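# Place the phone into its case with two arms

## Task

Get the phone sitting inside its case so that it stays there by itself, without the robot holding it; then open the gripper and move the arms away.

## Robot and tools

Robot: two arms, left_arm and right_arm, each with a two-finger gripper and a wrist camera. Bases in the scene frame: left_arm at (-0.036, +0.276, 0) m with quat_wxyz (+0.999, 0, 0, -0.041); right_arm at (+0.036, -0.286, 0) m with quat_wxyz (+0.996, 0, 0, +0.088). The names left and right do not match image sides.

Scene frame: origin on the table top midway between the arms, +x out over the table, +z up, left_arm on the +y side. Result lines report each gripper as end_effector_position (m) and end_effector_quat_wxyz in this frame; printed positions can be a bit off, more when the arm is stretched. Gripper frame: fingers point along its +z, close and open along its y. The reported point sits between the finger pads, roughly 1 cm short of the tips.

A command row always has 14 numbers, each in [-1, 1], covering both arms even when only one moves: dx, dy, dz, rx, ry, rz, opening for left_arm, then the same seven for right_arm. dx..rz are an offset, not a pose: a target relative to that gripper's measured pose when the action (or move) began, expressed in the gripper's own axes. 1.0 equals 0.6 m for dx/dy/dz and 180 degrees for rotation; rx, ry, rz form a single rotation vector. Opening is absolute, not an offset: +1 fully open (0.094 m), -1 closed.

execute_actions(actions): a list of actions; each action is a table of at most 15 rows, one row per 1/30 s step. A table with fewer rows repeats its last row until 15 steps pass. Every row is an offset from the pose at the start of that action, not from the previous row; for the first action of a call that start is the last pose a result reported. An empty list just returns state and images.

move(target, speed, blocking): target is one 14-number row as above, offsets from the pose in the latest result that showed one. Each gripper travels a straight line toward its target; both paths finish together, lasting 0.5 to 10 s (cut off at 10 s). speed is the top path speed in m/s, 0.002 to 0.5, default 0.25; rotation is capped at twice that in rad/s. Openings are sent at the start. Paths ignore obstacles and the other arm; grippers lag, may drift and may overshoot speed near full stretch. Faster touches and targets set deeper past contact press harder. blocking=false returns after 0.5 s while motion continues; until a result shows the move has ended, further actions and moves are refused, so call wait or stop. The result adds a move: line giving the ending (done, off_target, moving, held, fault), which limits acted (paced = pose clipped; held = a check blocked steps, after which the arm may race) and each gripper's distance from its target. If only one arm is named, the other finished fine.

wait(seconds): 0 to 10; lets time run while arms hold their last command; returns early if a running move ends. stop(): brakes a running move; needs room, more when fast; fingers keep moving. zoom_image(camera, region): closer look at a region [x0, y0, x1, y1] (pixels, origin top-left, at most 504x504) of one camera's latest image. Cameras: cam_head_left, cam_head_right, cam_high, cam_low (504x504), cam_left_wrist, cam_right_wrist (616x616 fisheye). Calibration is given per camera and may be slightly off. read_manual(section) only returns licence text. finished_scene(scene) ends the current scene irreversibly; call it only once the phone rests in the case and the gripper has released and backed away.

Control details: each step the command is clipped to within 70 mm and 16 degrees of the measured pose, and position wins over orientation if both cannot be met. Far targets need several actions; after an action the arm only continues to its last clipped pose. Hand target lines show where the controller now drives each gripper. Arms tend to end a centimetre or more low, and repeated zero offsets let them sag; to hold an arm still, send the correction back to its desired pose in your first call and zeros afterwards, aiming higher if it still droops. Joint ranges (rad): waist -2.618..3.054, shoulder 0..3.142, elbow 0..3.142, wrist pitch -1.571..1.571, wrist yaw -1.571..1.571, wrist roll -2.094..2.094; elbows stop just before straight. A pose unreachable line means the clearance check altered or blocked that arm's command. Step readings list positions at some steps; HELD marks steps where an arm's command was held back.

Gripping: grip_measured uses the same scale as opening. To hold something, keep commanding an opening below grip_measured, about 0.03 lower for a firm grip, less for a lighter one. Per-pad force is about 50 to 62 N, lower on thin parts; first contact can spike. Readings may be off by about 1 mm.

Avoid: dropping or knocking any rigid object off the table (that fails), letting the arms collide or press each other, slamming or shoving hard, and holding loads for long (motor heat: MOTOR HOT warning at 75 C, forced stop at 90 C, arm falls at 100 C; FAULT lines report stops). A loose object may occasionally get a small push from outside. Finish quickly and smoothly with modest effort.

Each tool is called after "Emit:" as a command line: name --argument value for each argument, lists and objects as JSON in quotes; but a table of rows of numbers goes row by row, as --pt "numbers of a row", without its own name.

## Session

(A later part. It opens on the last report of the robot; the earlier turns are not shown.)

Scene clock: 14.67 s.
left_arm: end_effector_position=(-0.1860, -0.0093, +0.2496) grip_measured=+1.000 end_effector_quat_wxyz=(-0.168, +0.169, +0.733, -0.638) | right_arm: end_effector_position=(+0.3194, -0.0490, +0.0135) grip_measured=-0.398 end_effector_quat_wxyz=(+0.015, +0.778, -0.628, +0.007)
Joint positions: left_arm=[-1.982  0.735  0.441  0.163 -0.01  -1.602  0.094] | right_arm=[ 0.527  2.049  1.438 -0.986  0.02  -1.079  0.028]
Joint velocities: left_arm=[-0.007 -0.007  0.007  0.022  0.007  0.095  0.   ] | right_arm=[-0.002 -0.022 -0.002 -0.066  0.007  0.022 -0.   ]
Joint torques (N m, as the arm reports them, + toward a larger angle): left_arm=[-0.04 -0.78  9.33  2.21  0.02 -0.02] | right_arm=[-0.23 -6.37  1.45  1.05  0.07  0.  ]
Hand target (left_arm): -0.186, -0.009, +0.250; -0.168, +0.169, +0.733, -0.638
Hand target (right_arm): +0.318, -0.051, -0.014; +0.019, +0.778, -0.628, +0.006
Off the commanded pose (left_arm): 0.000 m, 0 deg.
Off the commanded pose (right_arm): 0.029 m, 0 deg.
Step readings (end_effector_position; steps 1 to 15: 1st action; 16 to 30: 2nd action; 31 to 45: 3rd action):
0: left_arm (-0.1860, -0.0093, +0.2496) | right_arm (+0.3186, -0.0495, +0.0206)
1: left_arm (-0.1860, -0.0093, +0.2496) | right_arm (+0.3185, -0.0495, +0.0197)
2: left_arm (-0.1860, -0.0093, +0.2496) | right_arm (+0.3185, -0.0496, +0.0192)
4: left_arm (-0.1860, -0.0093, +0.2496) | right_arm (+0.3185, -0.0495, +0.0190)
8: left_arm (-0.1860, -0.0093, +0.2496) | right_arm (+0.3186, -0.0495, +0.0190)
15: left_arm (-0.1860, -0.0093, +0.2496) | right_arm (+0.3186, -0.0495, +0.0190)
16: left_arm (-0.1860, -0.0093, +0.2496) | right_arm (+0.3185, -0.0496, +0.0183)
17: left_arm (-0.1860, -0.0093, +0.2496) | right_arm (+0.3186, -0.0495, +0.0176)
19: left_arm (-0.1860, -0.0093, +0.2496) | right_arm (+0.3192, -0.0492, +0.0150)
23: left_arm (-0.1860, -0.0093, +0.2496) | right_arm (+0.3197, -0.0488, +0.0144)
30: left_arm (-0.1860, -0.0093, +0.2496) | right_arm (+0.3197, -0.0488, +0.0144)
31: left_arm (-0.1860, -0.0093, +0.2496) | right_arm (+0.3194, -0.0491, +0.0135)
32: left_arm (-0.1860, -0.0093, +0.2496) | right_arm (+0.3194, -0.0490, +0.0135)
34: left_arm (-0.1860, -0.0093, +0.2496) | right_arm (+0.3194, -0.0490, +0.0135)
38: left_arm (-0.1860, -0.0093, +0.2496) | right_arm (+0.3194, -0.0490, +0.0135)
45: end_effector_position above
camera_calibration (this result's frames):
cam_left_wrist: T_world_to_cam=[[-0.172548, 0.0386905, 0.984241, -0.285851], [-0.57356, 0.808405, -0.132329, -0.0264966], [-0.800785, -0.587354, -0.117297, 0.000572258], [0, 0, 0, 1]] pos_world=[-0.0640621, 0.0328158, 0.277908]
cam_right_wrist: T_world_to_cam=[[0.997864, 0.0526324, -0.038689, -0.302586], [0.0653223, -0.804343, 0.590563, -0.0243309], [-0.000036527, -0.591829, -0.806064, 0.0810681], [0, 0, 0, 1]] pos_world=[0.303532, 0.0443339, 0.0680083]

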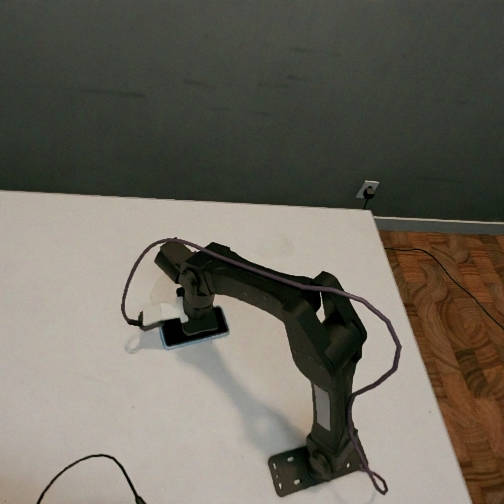

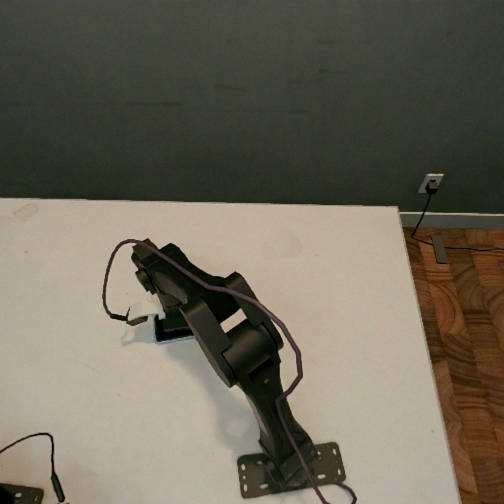

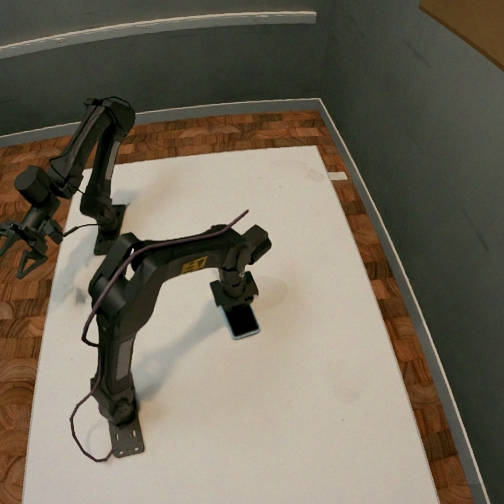

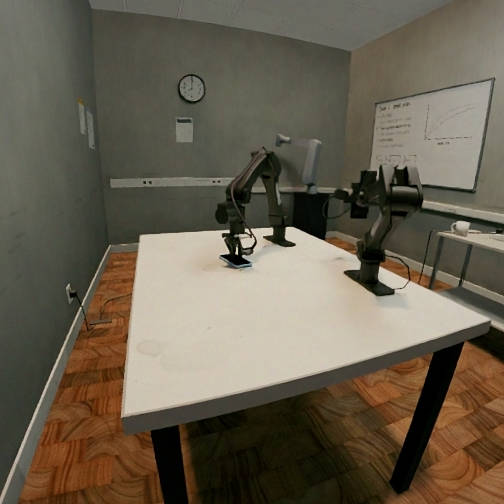

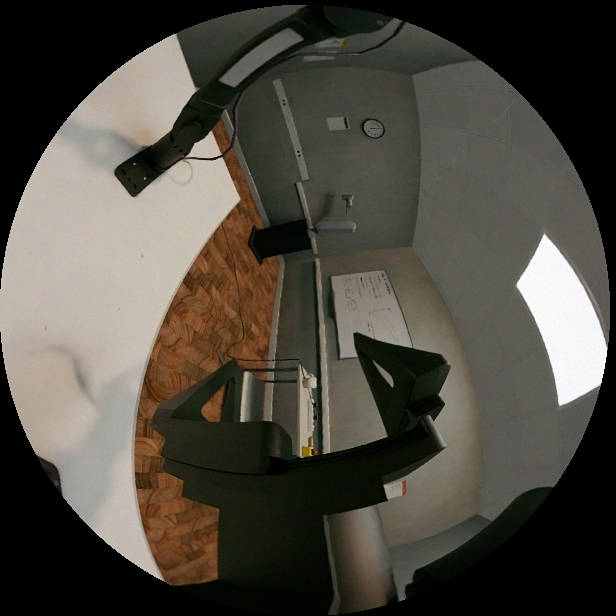

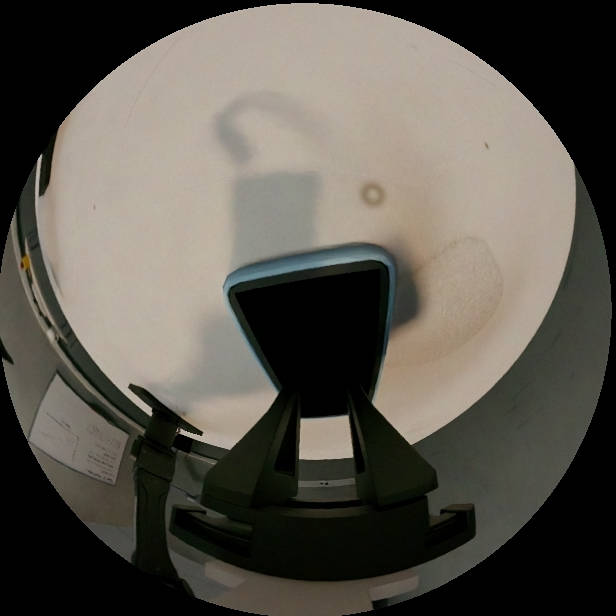

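Looks seated. Lift and inspect.

Emit:
move --target '[0,0,0,0,0,0,1, 0.1,0,-0.2,0,0,0,-0.4]' --speed 0.2

Emit:
zoom_image --camera "cam_low" --region '[205, 230, 275, 280]'

Emit:
zoom_image --camera "cam_head_left" --region '[140, 280, 260, 370]'

Emit:
zoom_image --camera "cam_right_wrist" --region '[220, 180, 440, 400]'

Emit:
zoom_image --camera "cam_high" --region '[200, 270, 280, 350]'

Scene clock: 16.20 s.
left_arm: end_effector_position=(-0.1860, -0.0093, +0.2496) grip_measured=+1.000 end_effector_quat_wxyz=(-0.168, +0.169, +0.733, -0.638) | right_arm: end_effector_position=(+0.3268, -0.1042, +0.1207) grip_measured=-0.398 end_effector_quat_wxyz=(+0.028, +0.776, -0.630, +0.001)
Joint positions: left_arm=[-1.982  0.735  0.441  0.163 -0.01  -1.602  0.094] | right_arm=[ 0.39   1.897  1.657 -1.384  0.02  -1.21   0.028]
Joint velocities: left_arm=[-0.002 -0.017 -0.002 -0.051  0.022 -0.022  0.   ] | right_arm=[-0.002 -0.002  0.002 -0.051 -0.051 -0.007 -0.   ]
Joint torques (N m, as the arm reports them, + toward a larger angle): left_arm=[-0.02 -0.78  9.3   2.21  0.01 -0.01] | right_arm=[-0.49 -9.92  8.95 -0.1   0.08 -0.15]
Hand target (left_arm): -0.186, -0.009, +0.250; -0.168, +0.169, +0.733, -0.638
Hand target (right_arm): +0.330, -0.104, +0.135; +0.013, +0.778, -0.628, +0.005
Off the commanded pose (left_arm): 0.000 m, 0 deg.
Off the commanded pose (right_arm): 0.016 m, 2 deg.
move: off_target (right_arm)
camera_calibration (this result's frames):
cam_left_wrist: T_world_to_cam=[[-0.172548, 0.0386905, 0.984241, -0.285851], [-0.57356, 0.808405, -0.132329, -0.0264966], [-0.800785, -0.587354, -0.117297, 0.000572258], [0, 0, 0, 1]] pos_world=[-0.0640621, 0.0328158, 0.277908]
cam_right_wrist: T_world_to_cam=[[0.996757, 0.0453356, -0.0664838, -0.299954], [0.0762263, -0.796703, 0.599545, -0.13637], [-0.0257871, -0.602668, -0.797575, 0.141103], [0, 0, 0, 1]] pos_world=[0.313015, -0.0100098, 0.174358]

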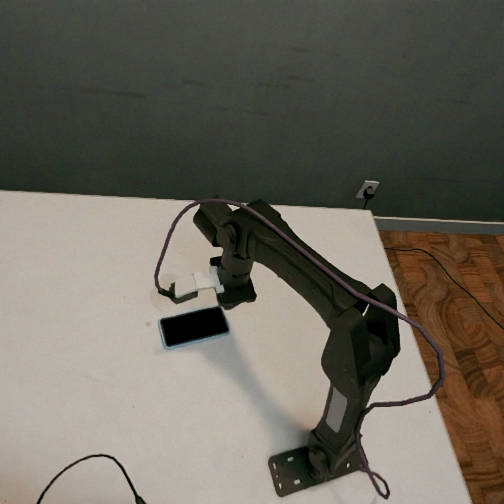

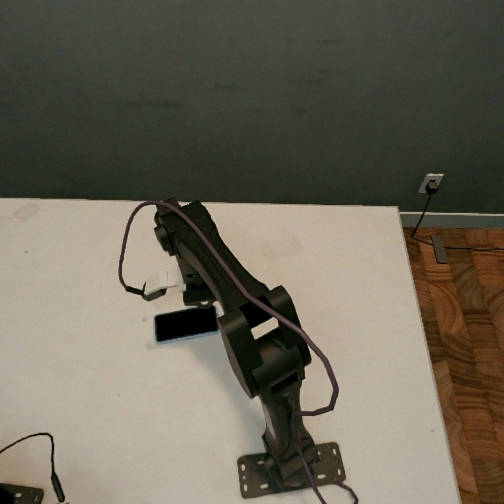

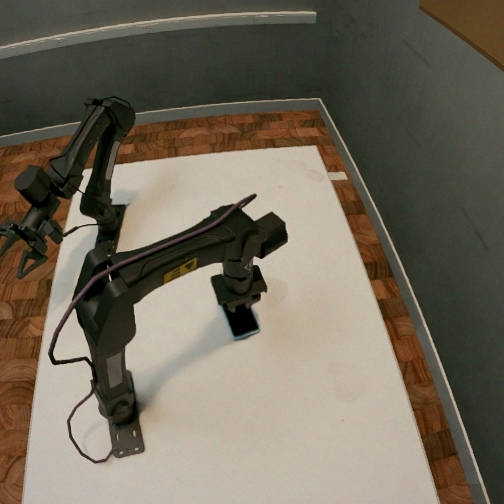

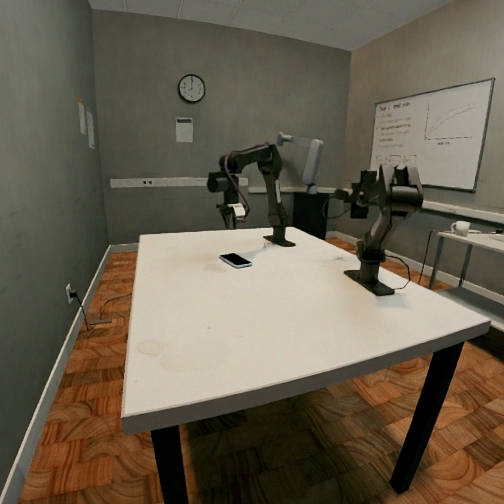

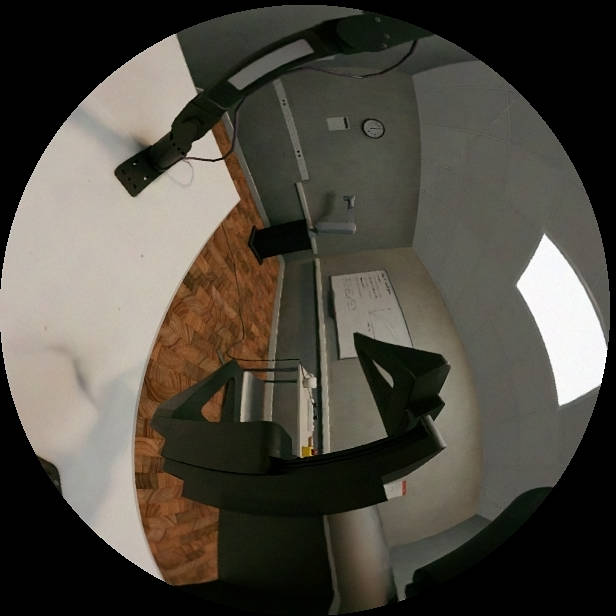

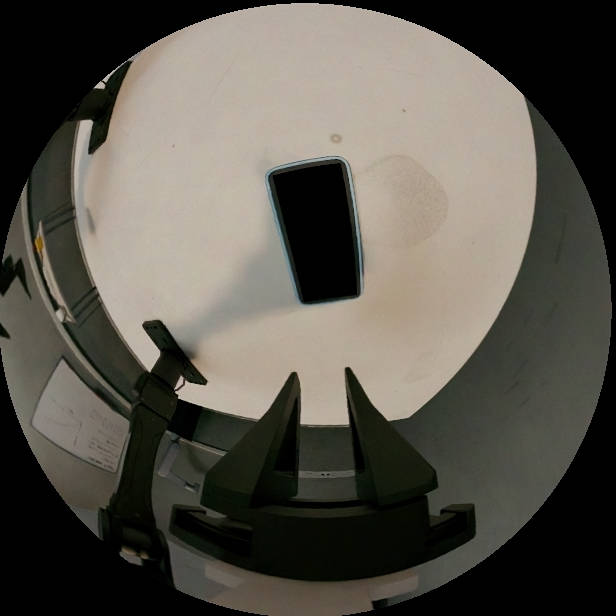

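Region (205, 230, 275, 280) of cam_low's 504x504 image, scaled by 7.200, with more detail than that image has; it fills the top 360 rows of this view, and the rest is white.

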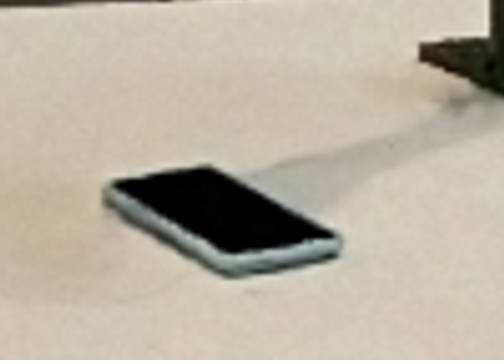

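Region (140, 280, 260, 370) of cam_head_left's 504x504 image, scaled by 4.200, with more detail than that image has; it fills the top 378 rows of this view, and the rest is white.

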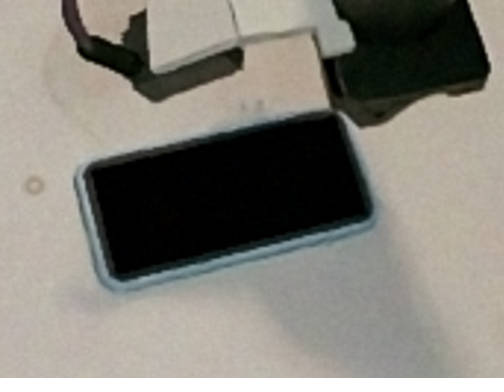

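Region (220, 180, 440, 400) of cam_right_wrist's 616x616 image, scaled by 2.291, with more detail than that image has.

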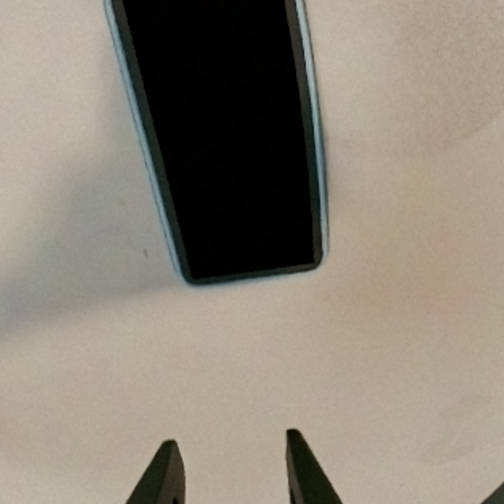

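Region (200, 270, 280, 350) of cam_high's 504x504 image, scaled by 6.300, with more detail than that image has.

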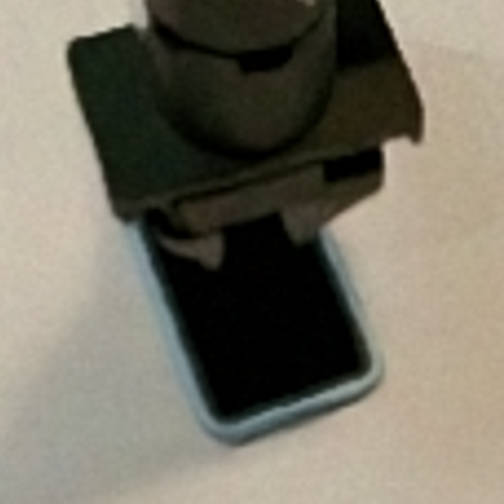

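Emit:
move --target '[0,0,0,0,0,0,1, -0.014,-0.012,0.13,0.008,-0.015,0,-0.4]' --speed 0.15

Emit:
execute_actions --actions '[[[0,0,0,0,0,0,1, 0,0,0.04,0,0,0,-0.4]],[[0,0,0,0,0,0,1, 0,0,0.05,0,0,0,-0.4]],[[0,0,0,0,0,0,1, 0,0,0.06,0,0,0,-0.4]],[[0,0,0,0,0,0,1, 0,0,-0.05,0,0,0,-0.4]],[[0,0,0,0,0,0,1, -0.1,0,0,0,0,0,-0.4]],[[0,0,0,0,0,0,1, -0.07,0,-0.01,0,0,0,-0.4]]]'

Scene clock: 17.63 s.
left_arm: end_effector_position=(-0.1860, -0.0093, +0.2496) grip_measured=+1.000 end_effector_quat_wxyz=(-0.168, +0.169, +0.733, -0.638) | right_arm: end_effector_position=(+0.3294, -0.0990, +0.0429) grip_measured=-0.398 end_effector_quat_wxyz=(+0.013, +0.776, -0.630, -0.003)
Joint positions: left_arm=[-1.982  0.735  0.441  0.163 -0.01  -1.602  0.094] | right_arm=[ 0.39   1.935  1.397 -1.059  0.003 -1.211  0.028]
Joint velocities: left_arm=[ 0.012  0.002 -0.002  0.007 -0.007  0.037  0.   ] | right_arm=[-0.022  0.002  0.007 -0.007 -0.051 -0.022  0.   ]
Joint torques (N m, as the arm reports them, + toward a larger angle): left_arm=[-0.04 -0.77  9.31  2.21  0.02 -0.02] | right_arm=[-0.83 -9.28  5.07  0.29 -0.14 -0.1 ]
Hand target (left_arm): -0.186, -0.009, +0.250; -0.168, +0.169, +0.733, -0.638
Hand target (right_arm): +0.330, -0.098, +0.042; +0.004, +0.776, -0.631, -0.009
Off the commanded pose (left_arm): 0.000 m, 0 deg.
Off the commanded pose (right_arm): 0.001 m, 1 deg.
move: done
camera_calibration (this result's frames):
cam_left_wrist: T_world_to_cam=[[-0.172548, 0.0386905, 0.984241, -0.285851], [-0.57356, 0.808405, -0.132329, -0.0264966], [-0.800785, -0.587354, -0.117297, 0.000572258], [0, 0, 0, 1]] pos_world=[-0.0640621, 0.0328158, 0.277908]
cam_right_wrist: T_world_to_cam=[[0.997568, 0.0471212, -0.0513667, -0.308696], [0.0681637, -0.813592, 0.577426, -0.0838368], [-0.0145825, -0.579523, -0.814825, 0.0815773], [0, 0, 0, 1]] pos_world=[0.314849, -0.0063869, 0.0990242]

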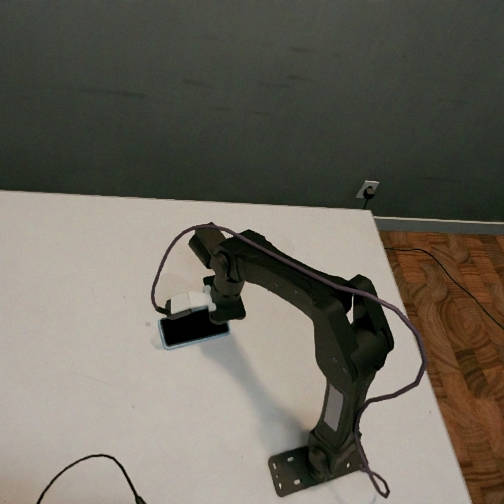

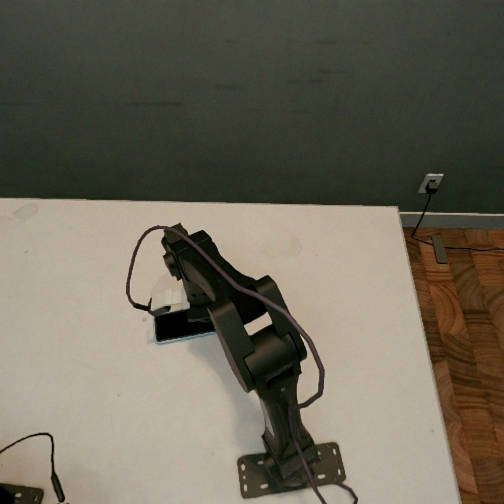

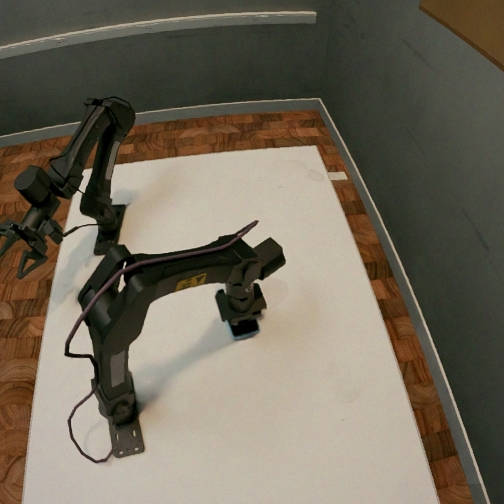

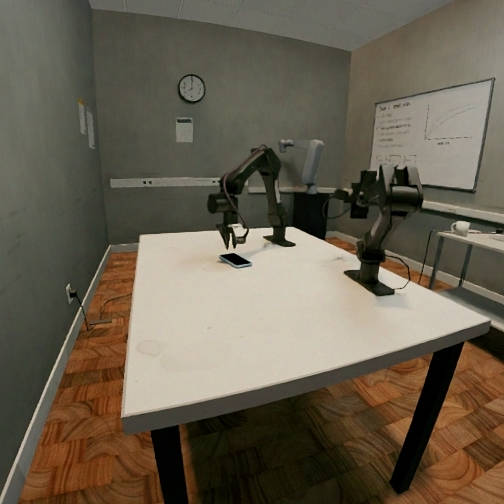

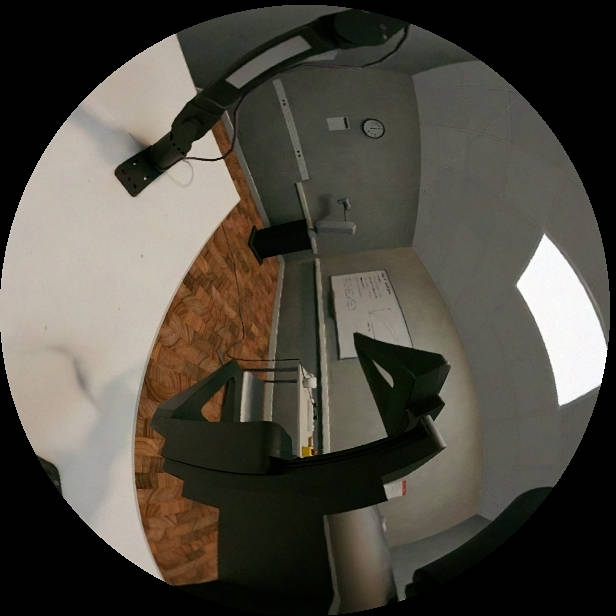

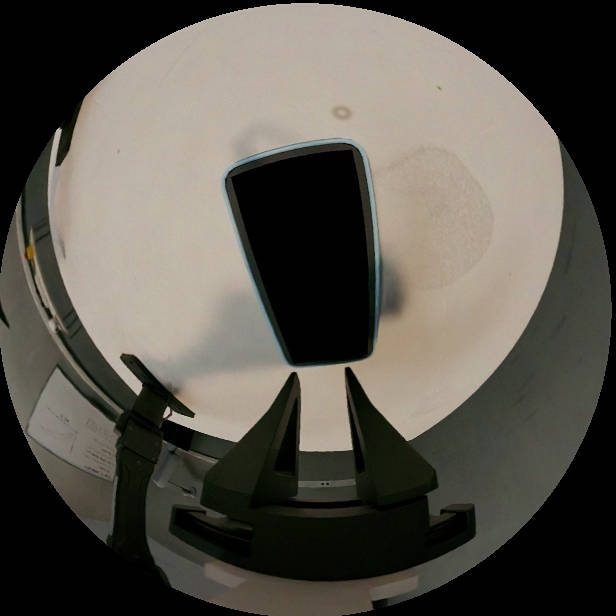

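Scene clock: 20.63 s.
left_arm: end_effector_position=(-0.1860, -0.0093, +0.2496) grip_measured=+1.000 end_effector_quat_wxyz=(-0.168, +0.169, +0.733, -0.638) | right_arm: end_effector_position=(+0.2940, -0.0115, +0.0162) grip_measured=-0.399 end_effector_quat_wxyz=(+0.037, +0.789, -0.613, +0.005)
Joint positions: left_arm=[-1.982  0.735  0.441  0.163 -0.01  -1.602  0.094] | right_arm=[ 0.645  2.114  1.549 -1.078  0.017 -0.998  0.028]
Joint velocities: left_arm=[-0.002  0.012 -0.007  0.007 -0.066 -0.007  0.   ] | right_arm=[ 0.002 -0.012 -0.002 -0.007 -0.022  0.051  0.001]
Joint torques (N m, as the arm reports them, + toward a larger angle): left_arm=[ 0.   -0.77  9.31  2.21  0.02 -0.02] | right_arm=[-0.53 -9.65  8.59 -0.21 -0.04  0.09]
Hand target (left_arm): -0.186, -0.009, +0.250; -0.168, +0.169, +0.733, -0.638
Hand target (right_arm): +0.297, -0.009, +0.022; +0.035, +0.783, -0.621, -0.000
Off the commanded pose (left_arm): 0.000 m, 0 deg.
Off the commanded pose (right_arm): 0.007 m, 1 deg.
Step readings (end_effector_position; steps 1 to 15: 1st action; 16 to 30: 2nd action; 31 to 45: 3rd action; 46 to 60: 4th action; 61 to 75: 5th action; 76 to 90: 6th action):
0: left_arm (-0.1860, -0.0093, +0.2496) | right_arm (+0.3294, -0.0990, +0.0429)
1: left_arm (-0.1860, -0.0093, +0.2496) | right_arm (+0.3298, -0.0988, +0.0408)
2: left_arm (-0.1860, -0.0093, +0.2496) | right_arm (+0.3301, -0.0986, +0.0380)
4: left_arm (-0.1860, -0.0093, +0.2496) | right_arm (+0.3275, -0.1002, +0.0299)
8: left_arm (-0.1860, -0.0093, +0.2496) | right_arm (+0.3247, -0.1020, +0.0195)
15: left_arm (-0.1860, -0.0093, +0.2496) | right_arm (+0.3272, -0.1004, +0.0190)
16: left_arm (-0.1860, -0.0093, +0.2496) | right_arm (+0.3278, -0.1000, +0.0165)
17: left_arm (-0.1860, -0.0093, +0.2496) | right_arm (+0.3282, -0.0998, +0.0140)
19: left_arm (-0.1860, -0.0093, +0.2496) | right_arm (+0.3298, -0.0988, +0.0137)
23: left_arm (-0.1860, -0.0093, +0.2496) | right_arm (+0.3299, -0.0987, +0.0137)
30: left_arm (-0.1860, -0.0093, +0.2496) | right_arm (+0.3299, -0.0987, +0.0137)
31: left_arm (-0.1860, -0.0093, +0.2496) | right_arm (+0.3297, -0.0988, +0.0130)
32: left_arm (-0.1860, -0.0093, +0.2496) | right_arm (+0.3297, -0.0989, +0.0131)
34: left_arm (-0.1860, -0.0093, +0.2496) | right_arm (+0.3298, -0.0988, +0.0131)
38: left_arm (-0.1860, -0.0093, +0.2496) | right_arm (+0.3298, -0.0988, +0.0132)
45: left_arm (-0.1860, -0.0093, +0.2496) | right_arm (+0.3297, -0.0988, +0.0131)
46: left_arm (-0.1860, -0.0093, +0.2496) | right_arm (+0.3299, -0.0987, +0.0169)
47: left_arm (-0.1860, -0.0093, +0.2496) | right_arm (+0.3292, -0.0992, +0.0188)
49: left_arm (-0.1860, -0.0093, +0.2496) | right_arm (+0.3283, -0.0997, +0.0227)
53: left_arm (-0.1860, -0.0093, +0.2496) | right_arm (+0.3258, -0.1013, +0.0257)
60: left_arm (-0.1860, -0.0093, +0.2496) | right_arm (+0.3225, -0.1034, +0.0259)
61: left_arm (-0.1860, -0.0093, +0.2496) | right_arm (+0.3210, -0.1005, +0.0257)
62: left_arm (-0.1860, -0.0093, +0.2496) | right_arm (+0.3198, -0.0920, +0.0252)
64: left_arm (-0.1860, -0.0093, +0.2496) | right_arm (+0.3132, -0.0684, +0.0217)
68: left_arm (-0.1860, -0.0093, +0.2496) | right_arm (+0.3022, -0.0467, +0.0166)
75: left_arm (-0.1860, -0.0093, +0.2496) | right_arm (+0.3054, -0.0494, +0.0173)
76: left_arm (-0.1860, -0.0093, +0.2496) | right_arm (+0.3043, -0.0474, +0.0178)
77: left_arm (-0.1860, -0.0093, +0.2496) | right_arm (+0.3039, -0.0416, +0.0178)
79: left_arm (-0.1860, -0.0093, +0.2496) | right_arm (+0.3009, -0.0246, +0.0163)
83: left_arm (-0.1860, -0.0093, +0.2496) | right_arm (+0.2943, -0.0112, +0.0161)
90: end_effector_position above
camera_calibration (this result's frames):
cam_left_wrist: T_world_to_cam=[[-0.172548, 0.0386905, 0.984241, -0.285851], [-0.57356, 0.808405, -0.132329, -0.0264966], [-0.800785, -0.587354, -0.117297, 0.000572258], [0, 0, 0, 1]] pos_world=[-0.0640621, 0.0328158, 0.277908]
cam_right_wrist: T_world_to_cam=[[0.993529, 0.0872597, -0.0726983, -0.276917], [0.113527, -0.781601, 0.613361, -0.00839424], [-0.00329936, -0.617645, -0.78645, 0.105768], [0, 0, 0, 1]] pos_world=[0.276427, 0.0829301, 0.0681988]

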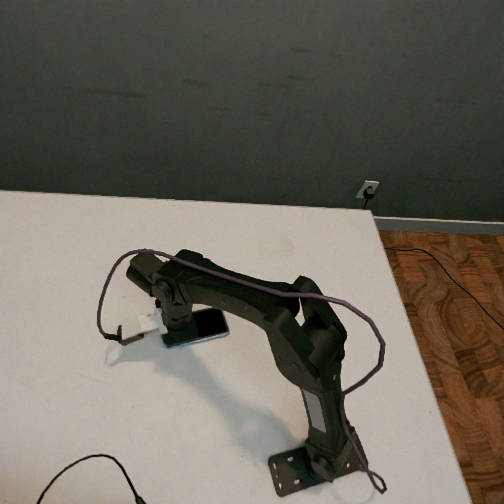

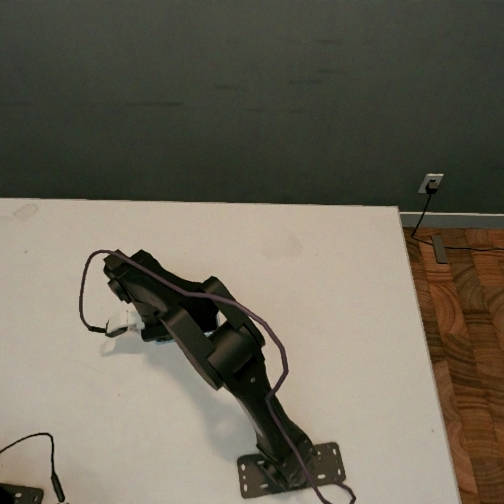

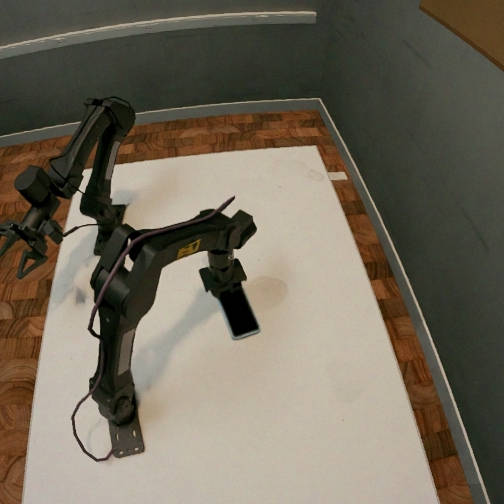

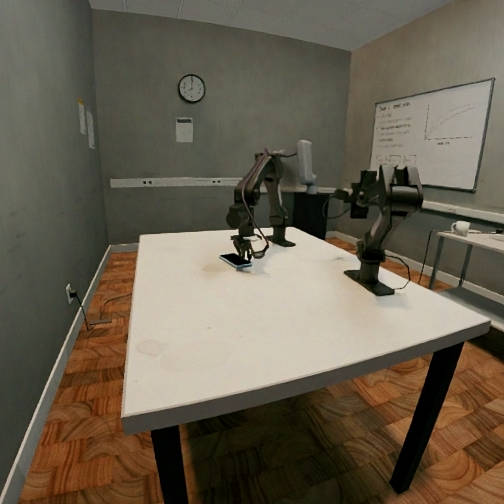

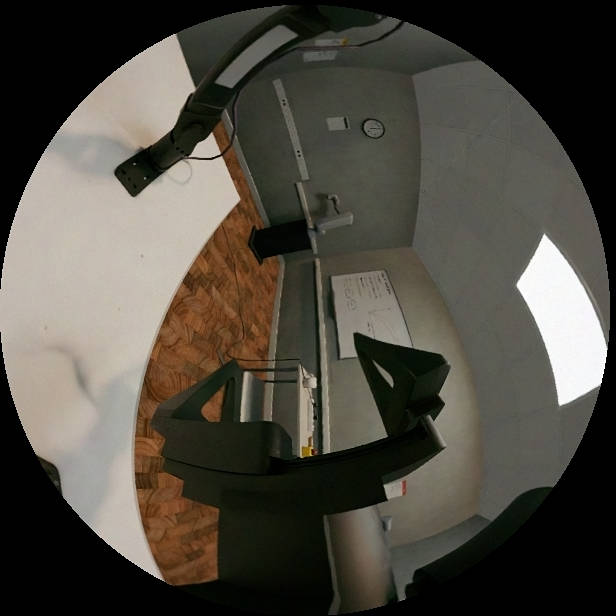

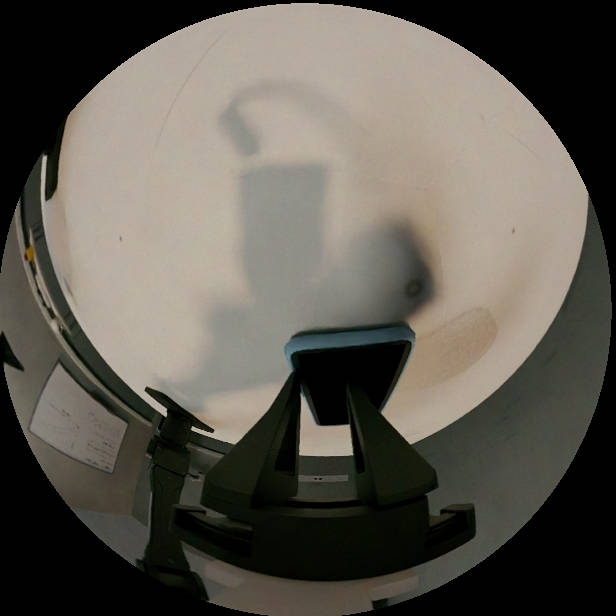

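Emit:
execute_actions --actions '[[[0,0,0,0,0,0,1, 0,0,-0.04,0,0,0,-0.4]],[[0,0,0,0,0,0,1, -0.01,-0.025,-0.02,0,0,0,-0.4]],[[0,0,0,0,0,0,1, 0,0,0.03,0,0,0,-0.4]],[[0,0,0,0,0,0,1, 0,0,0.05,0,0,0,-0.4]],[[0,0,0,0,0,0,1, 0,0,0.05,0,0,0,-0.4]],[[0,0,0,0,0,0,1, 0,0,-0.08,0,0,0,-0.4]],[[0,0,0,0,0,0,1, 0.1,0,-0.12,0,0,0,-0.4]],[[0,0,0,0,0,0,1, 0.1,0,-0.05,0,0,0,-0.4]]]'

Emit:
zoom_image --camera "cam_low" --region '[205, 230, 275, 280]'

Emit:
zoom_image --camera "cam_right_wrist" --region '[200, 130, 440, 370]'

Emit:
zoom_image --camera "cam_high" --region '[200, 270, 280, 350]'

Scene clock: 25.10 s.
left_arm: end_effector_position=(-0.1860, -0.0093, +0.2496) grip_measured=+1.000 end_effector_quat_wxyz=(-0.168, +0.169, +0.733, -0.638) | right_arm: end_effector_position=(+0.3320, -0.1219, +0.1383) grip_measured=-0.399 end_effector_quat_wxyz=(+0.063, +0.772, -0.633, +0.001)
Joint positions: left_arm=[-1.982  0.735  0.441  0.163 -0.01  -1.602  0.094] | right_arm=[ 0.351  1.946  1.788 -1.53   0.045 -1.237  0.028]
Joint velocities: left_arm=[-0.012 -0.002 -0.007 -0.037  0.022  0.007  0.   ] | right_arm=[ 0.002 -0.002 -0.002 -0.037 -0.037 -0.081 -0.   ]
Joint torques (N m, as the arm reports them, + toward a larger angle): left_arm=[ 0.   -0.76  9.33  2.2   0.02 -0.01] | right_arm=[  0.61 -10.25   7.89  -0.21   0.06  -0.11]
Hand target (left_arm): -0.186, -0.009, +0.250; -0.168, +0.169, +0.733, -0.638
Hand target (right_arm): +0.330, -0.119, +0.150; +0.053, +0.780, -0.624, +0.002
Off the commanded pose (left_arm): 0.000 m, 0 deg.
Off the commanded pose (right_arm): 0.012 m, 2 deg.
Step readings (end_effector_position; steps 1 to 15: 1st action; 16 to 30: 2nd action; 31 to 45: 3rd action; 46 to 60: 4th action; 61 to 75: 5th action; 76 to 90: 6th action; 91 to 105: 7th action; 106 to 120: 8th action):
0: left_arm (-0.1860, -0.0093, +0.2496) | right_arm (+0.2940, -0.0115, +0.0162)
1: left_arm (-0.1860, -0.0093, +0.2496) | right_arm (+0.2936, -0.0120, +0.0174)
2: left_arm (-0.1860, -0.0093, +0.2496) | right_arm (+0.2928, -0.0129, +0.0188)
4: left_arm (-0.1860, -0.0093, +0.2496) | right_arm (+0.2924, -0.0133, +0.0217)
8: left_arm (-0.1860, -0.0093, +0.2496) | right_arm (+0.2912, -0.0146, +0.0236)
15: left_arm (-0.1860, -0.0093, +0.2496) | right_arm (+0.2892, -0.0168, +0.0239)
16: left_arm (-0.1860, -0.0093, +0.2496) | right_arm (+0.2893, -0.0167, +0.0250)
17: left_arm (-0.1860, -0.0093, +0.2496) | right_arm (+0.2916, -0.0142, +0.0260)
19: left_arm (-0.1860, -0.0093, +0.2496) | right_arm (+0.2975, -0.0078, +0.0263)
23: left_arm (-0.1860, -0.0093, +0.2496) | right_arm (+0.2990, -0.0062, +0.0263)
30: left_arm (-0.1860, -0.0093, +0.2496) | right_arm (+0.2966, -0.0088, +0.0264)
31: left_arm (-0.1860, -0.0093, +0.2496) | right_arm (+0.2965, -0.0090, +0.0247)
32: left_arm (-0.1860, -0.0093, +0.2496) | right_arm (+0.2963, -0.0091, +0.0227)
34: left_arm (-0.1860, -0.0093, +0.2496) | right_arm (+0.2945, -0.0110, +0.0168)
38: left_arm (-0.1860, -0.0093, +0.2496) | right_arm (+0.2957, -0.0099, +0.0169)
45: left_arm (-0.1860, -0.0093, +0.2496) | right_arm (+0.2959, -0.0097, +0.0169)
46: left_arm (-0.1860, -0.0093, +0.2496) | right_arm (+0.2954, -0.0102, +0.0148)
47: left_arm (-0.1860, -0.0093, +0.2496) | right_arm (+0.2954, -0.0101, +0.0151)
49: left_arm (-0.1860, -0.0093, +0.2496) | right_arm (+0.2954, -0.0102, +0.0147)
53: left_arm (-0.1860, -0.0093, +0.2496) | right_arm (+0.2955, -0.0101, +0.0147)
60: left_arm (-0.1860, -0.0093, +0.2496) | right_arm (+0.2955, -0.0101, +0.0147)
61: left_arm (-0.1860, -0.0093, +0.2496) | right_arm (+0.2953, -0.0103, +0.0145)
62: left_arm (-0.1860, -0.0093, +0.2496) | right_arm (+0.2953, -0.0103, +0.0145)
64: left_arm (-0.1860, -0.0093, +0.2496) | right_arm (+0.2953, -0.0103, +0.0143)
68: left_arm (-0.1860, -0.0093, +0.2496) | right_arm (+0.2953, -0.0103, +0.0142)
75: left_arm (-0.1860, -0.0093, +0.2496) | right_arm (+0.2953, -0.0103, +0.0142)
76: left_arm (-0.1860, -0.0093, +0.2496) | right_arm (+0.2956, -0.0100, +0.0197)
77: left_arm (-0.1860, -0.0093, +0.2496) | right_arm (+0.2955, -0.0101, +0.0242)
79: left_arm (-0.1860, -0.0093, +0.2496) | right_arm (+0.2981, -0.0073, +0.0353)
83: left_arm (-0.1860, -0.0093, +0.2496) | right_arm (+0.3001, -0.0052, +0.0471)
90: left_arm (-0.1860, -0.0093, +0.2496) | right_arm (+0.2950, -0.0106, +0.0482)
91: left_arm (-0.1860, -0.0093, +0.2496) | right_arm (+0.2952, -0.0138, +0.0507)
92: left_arm (-0.1860, -0.0093, +0.2496) | right_arm (+0.2950, -0.0202, +0.0548)
94: left_arm (-0.1860, -0.0093, +0.2496) | right_arm (+0.2997, -0.0364, +0.0694)
98: left_arm (-0.1860, -0.0093, +0.2496) | right_arm (+0.3180, -0.0588, +0.1040)
105: left_arm (-0.1860, -0.0093, +0.2496) | right_arm (+0.3157, -0.0637, +0.1157)
106: left_arm (-0.1860, -0.0093, +0.2496) | right_arm (+0.3167, -0.0672, +0.1175)
107: left_arm (-0.1860, -0.0093, +0.2496) | right_arm (+0.3189, -0.0743, +0.1200)
109: left_arm (-0.1860, -0.0093, +0.2496) | right_arm (+0.3278, -0.0942, +0.1277)
113: left_arm (-0.1860, -0.0093, +0.2496) | right_arm (+0.3366, -0.1220, +0.1376)
120: end_effector_position above
camera_calibration (this result's frames):
cam_left_wrist: T_world_to_cam=[[-0.172548, 0.0386905, 0.984241, -0.285851], [-0.57356, 0.808405, -0.132329, -0.0264966], [-0.800785, -0.587354, -0.117297, 0.000572258], [0, 0, 0, 1]] pos_world=[-0.0640621, 0.0328158, 0.277908]
cam_right_wrist: T_world_to_cam=[[0.993183, 0.0312171, -0.112307, -0.297316], [0.0961112, -0.764462, 0.637464, -0.169313], [-0.0659548, -0.643912, -0.762252, 0.14808], [0, 0, 0, 1]] pos_world=[0.321329, -0.0248014, 0.187414]

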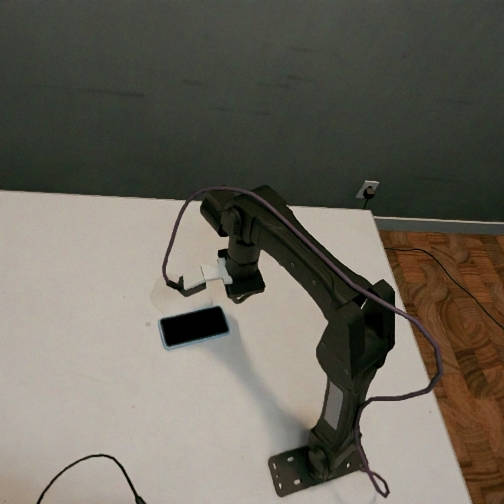

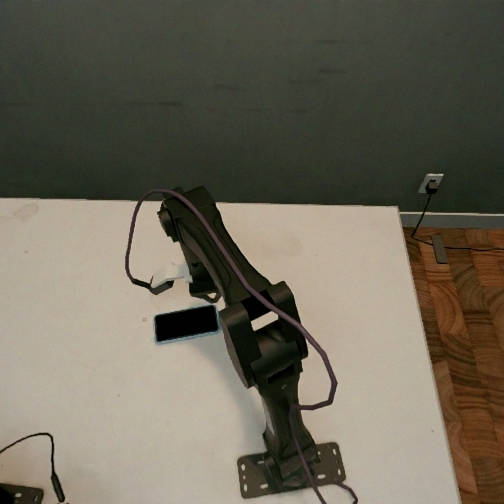

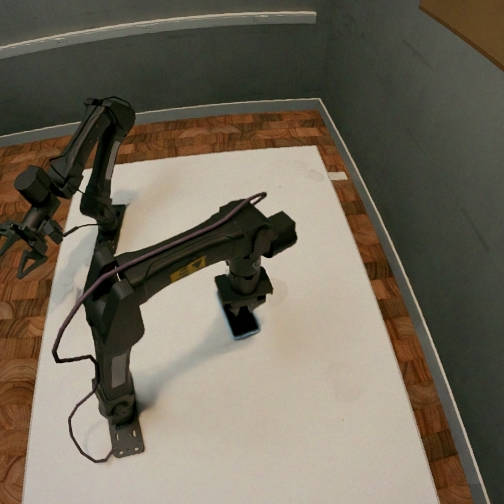

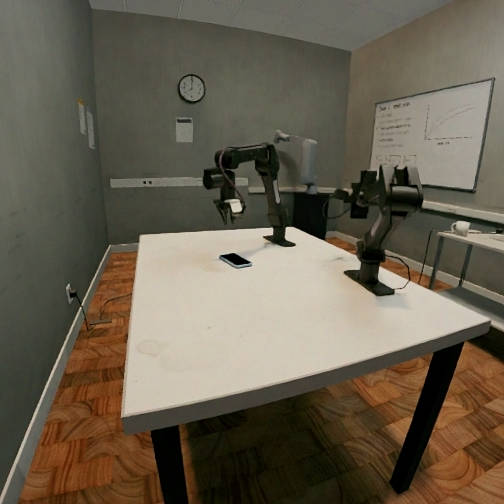

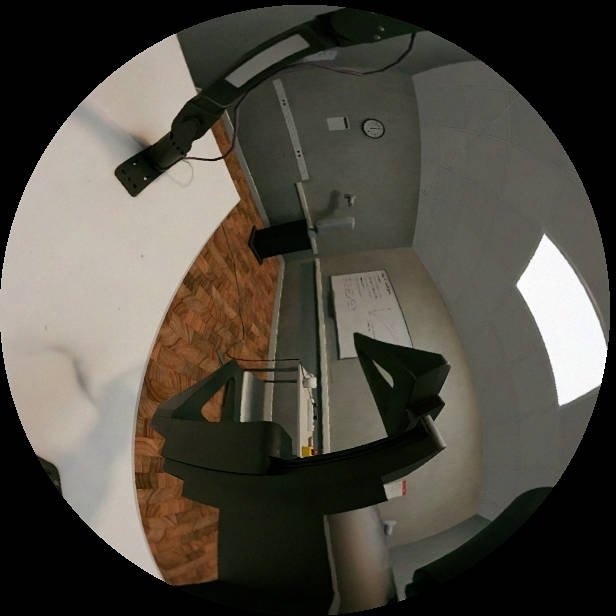

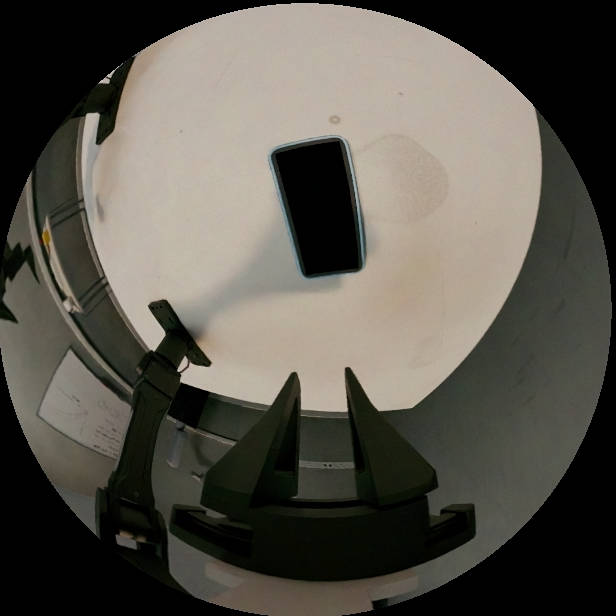

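Region (205, 230, 275, 280) of cam_low's 504x504 image, scaled by 7.200, with more detail than that image has; it fills the top 360 rows of this view, and the rest is white.

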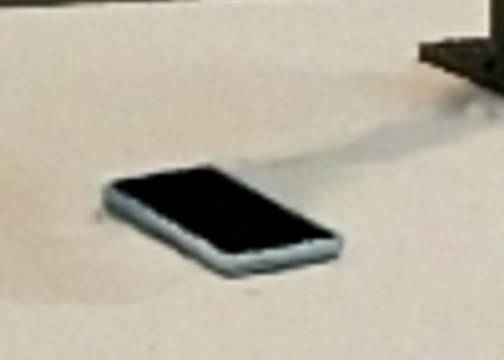

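Region (200, 130, 440, 370) of cam_right_wrist's 616x616 image, scaled by 2.100, with more detail than that image has.

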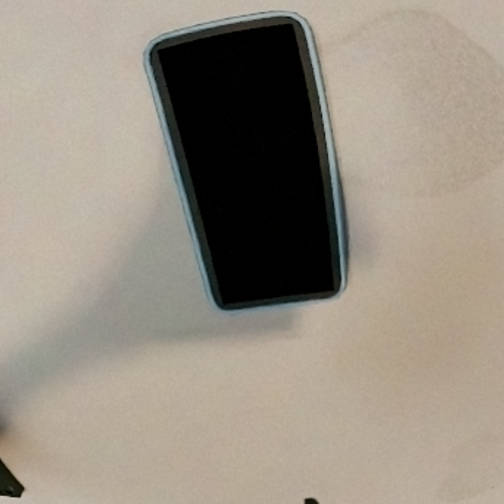

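Region (200, 270, 280, 350) of cam_high's 504x504 image, scaled by 6.300, with more detail than that image has.

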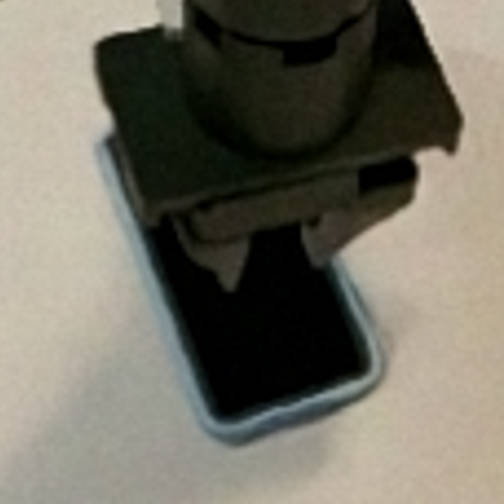

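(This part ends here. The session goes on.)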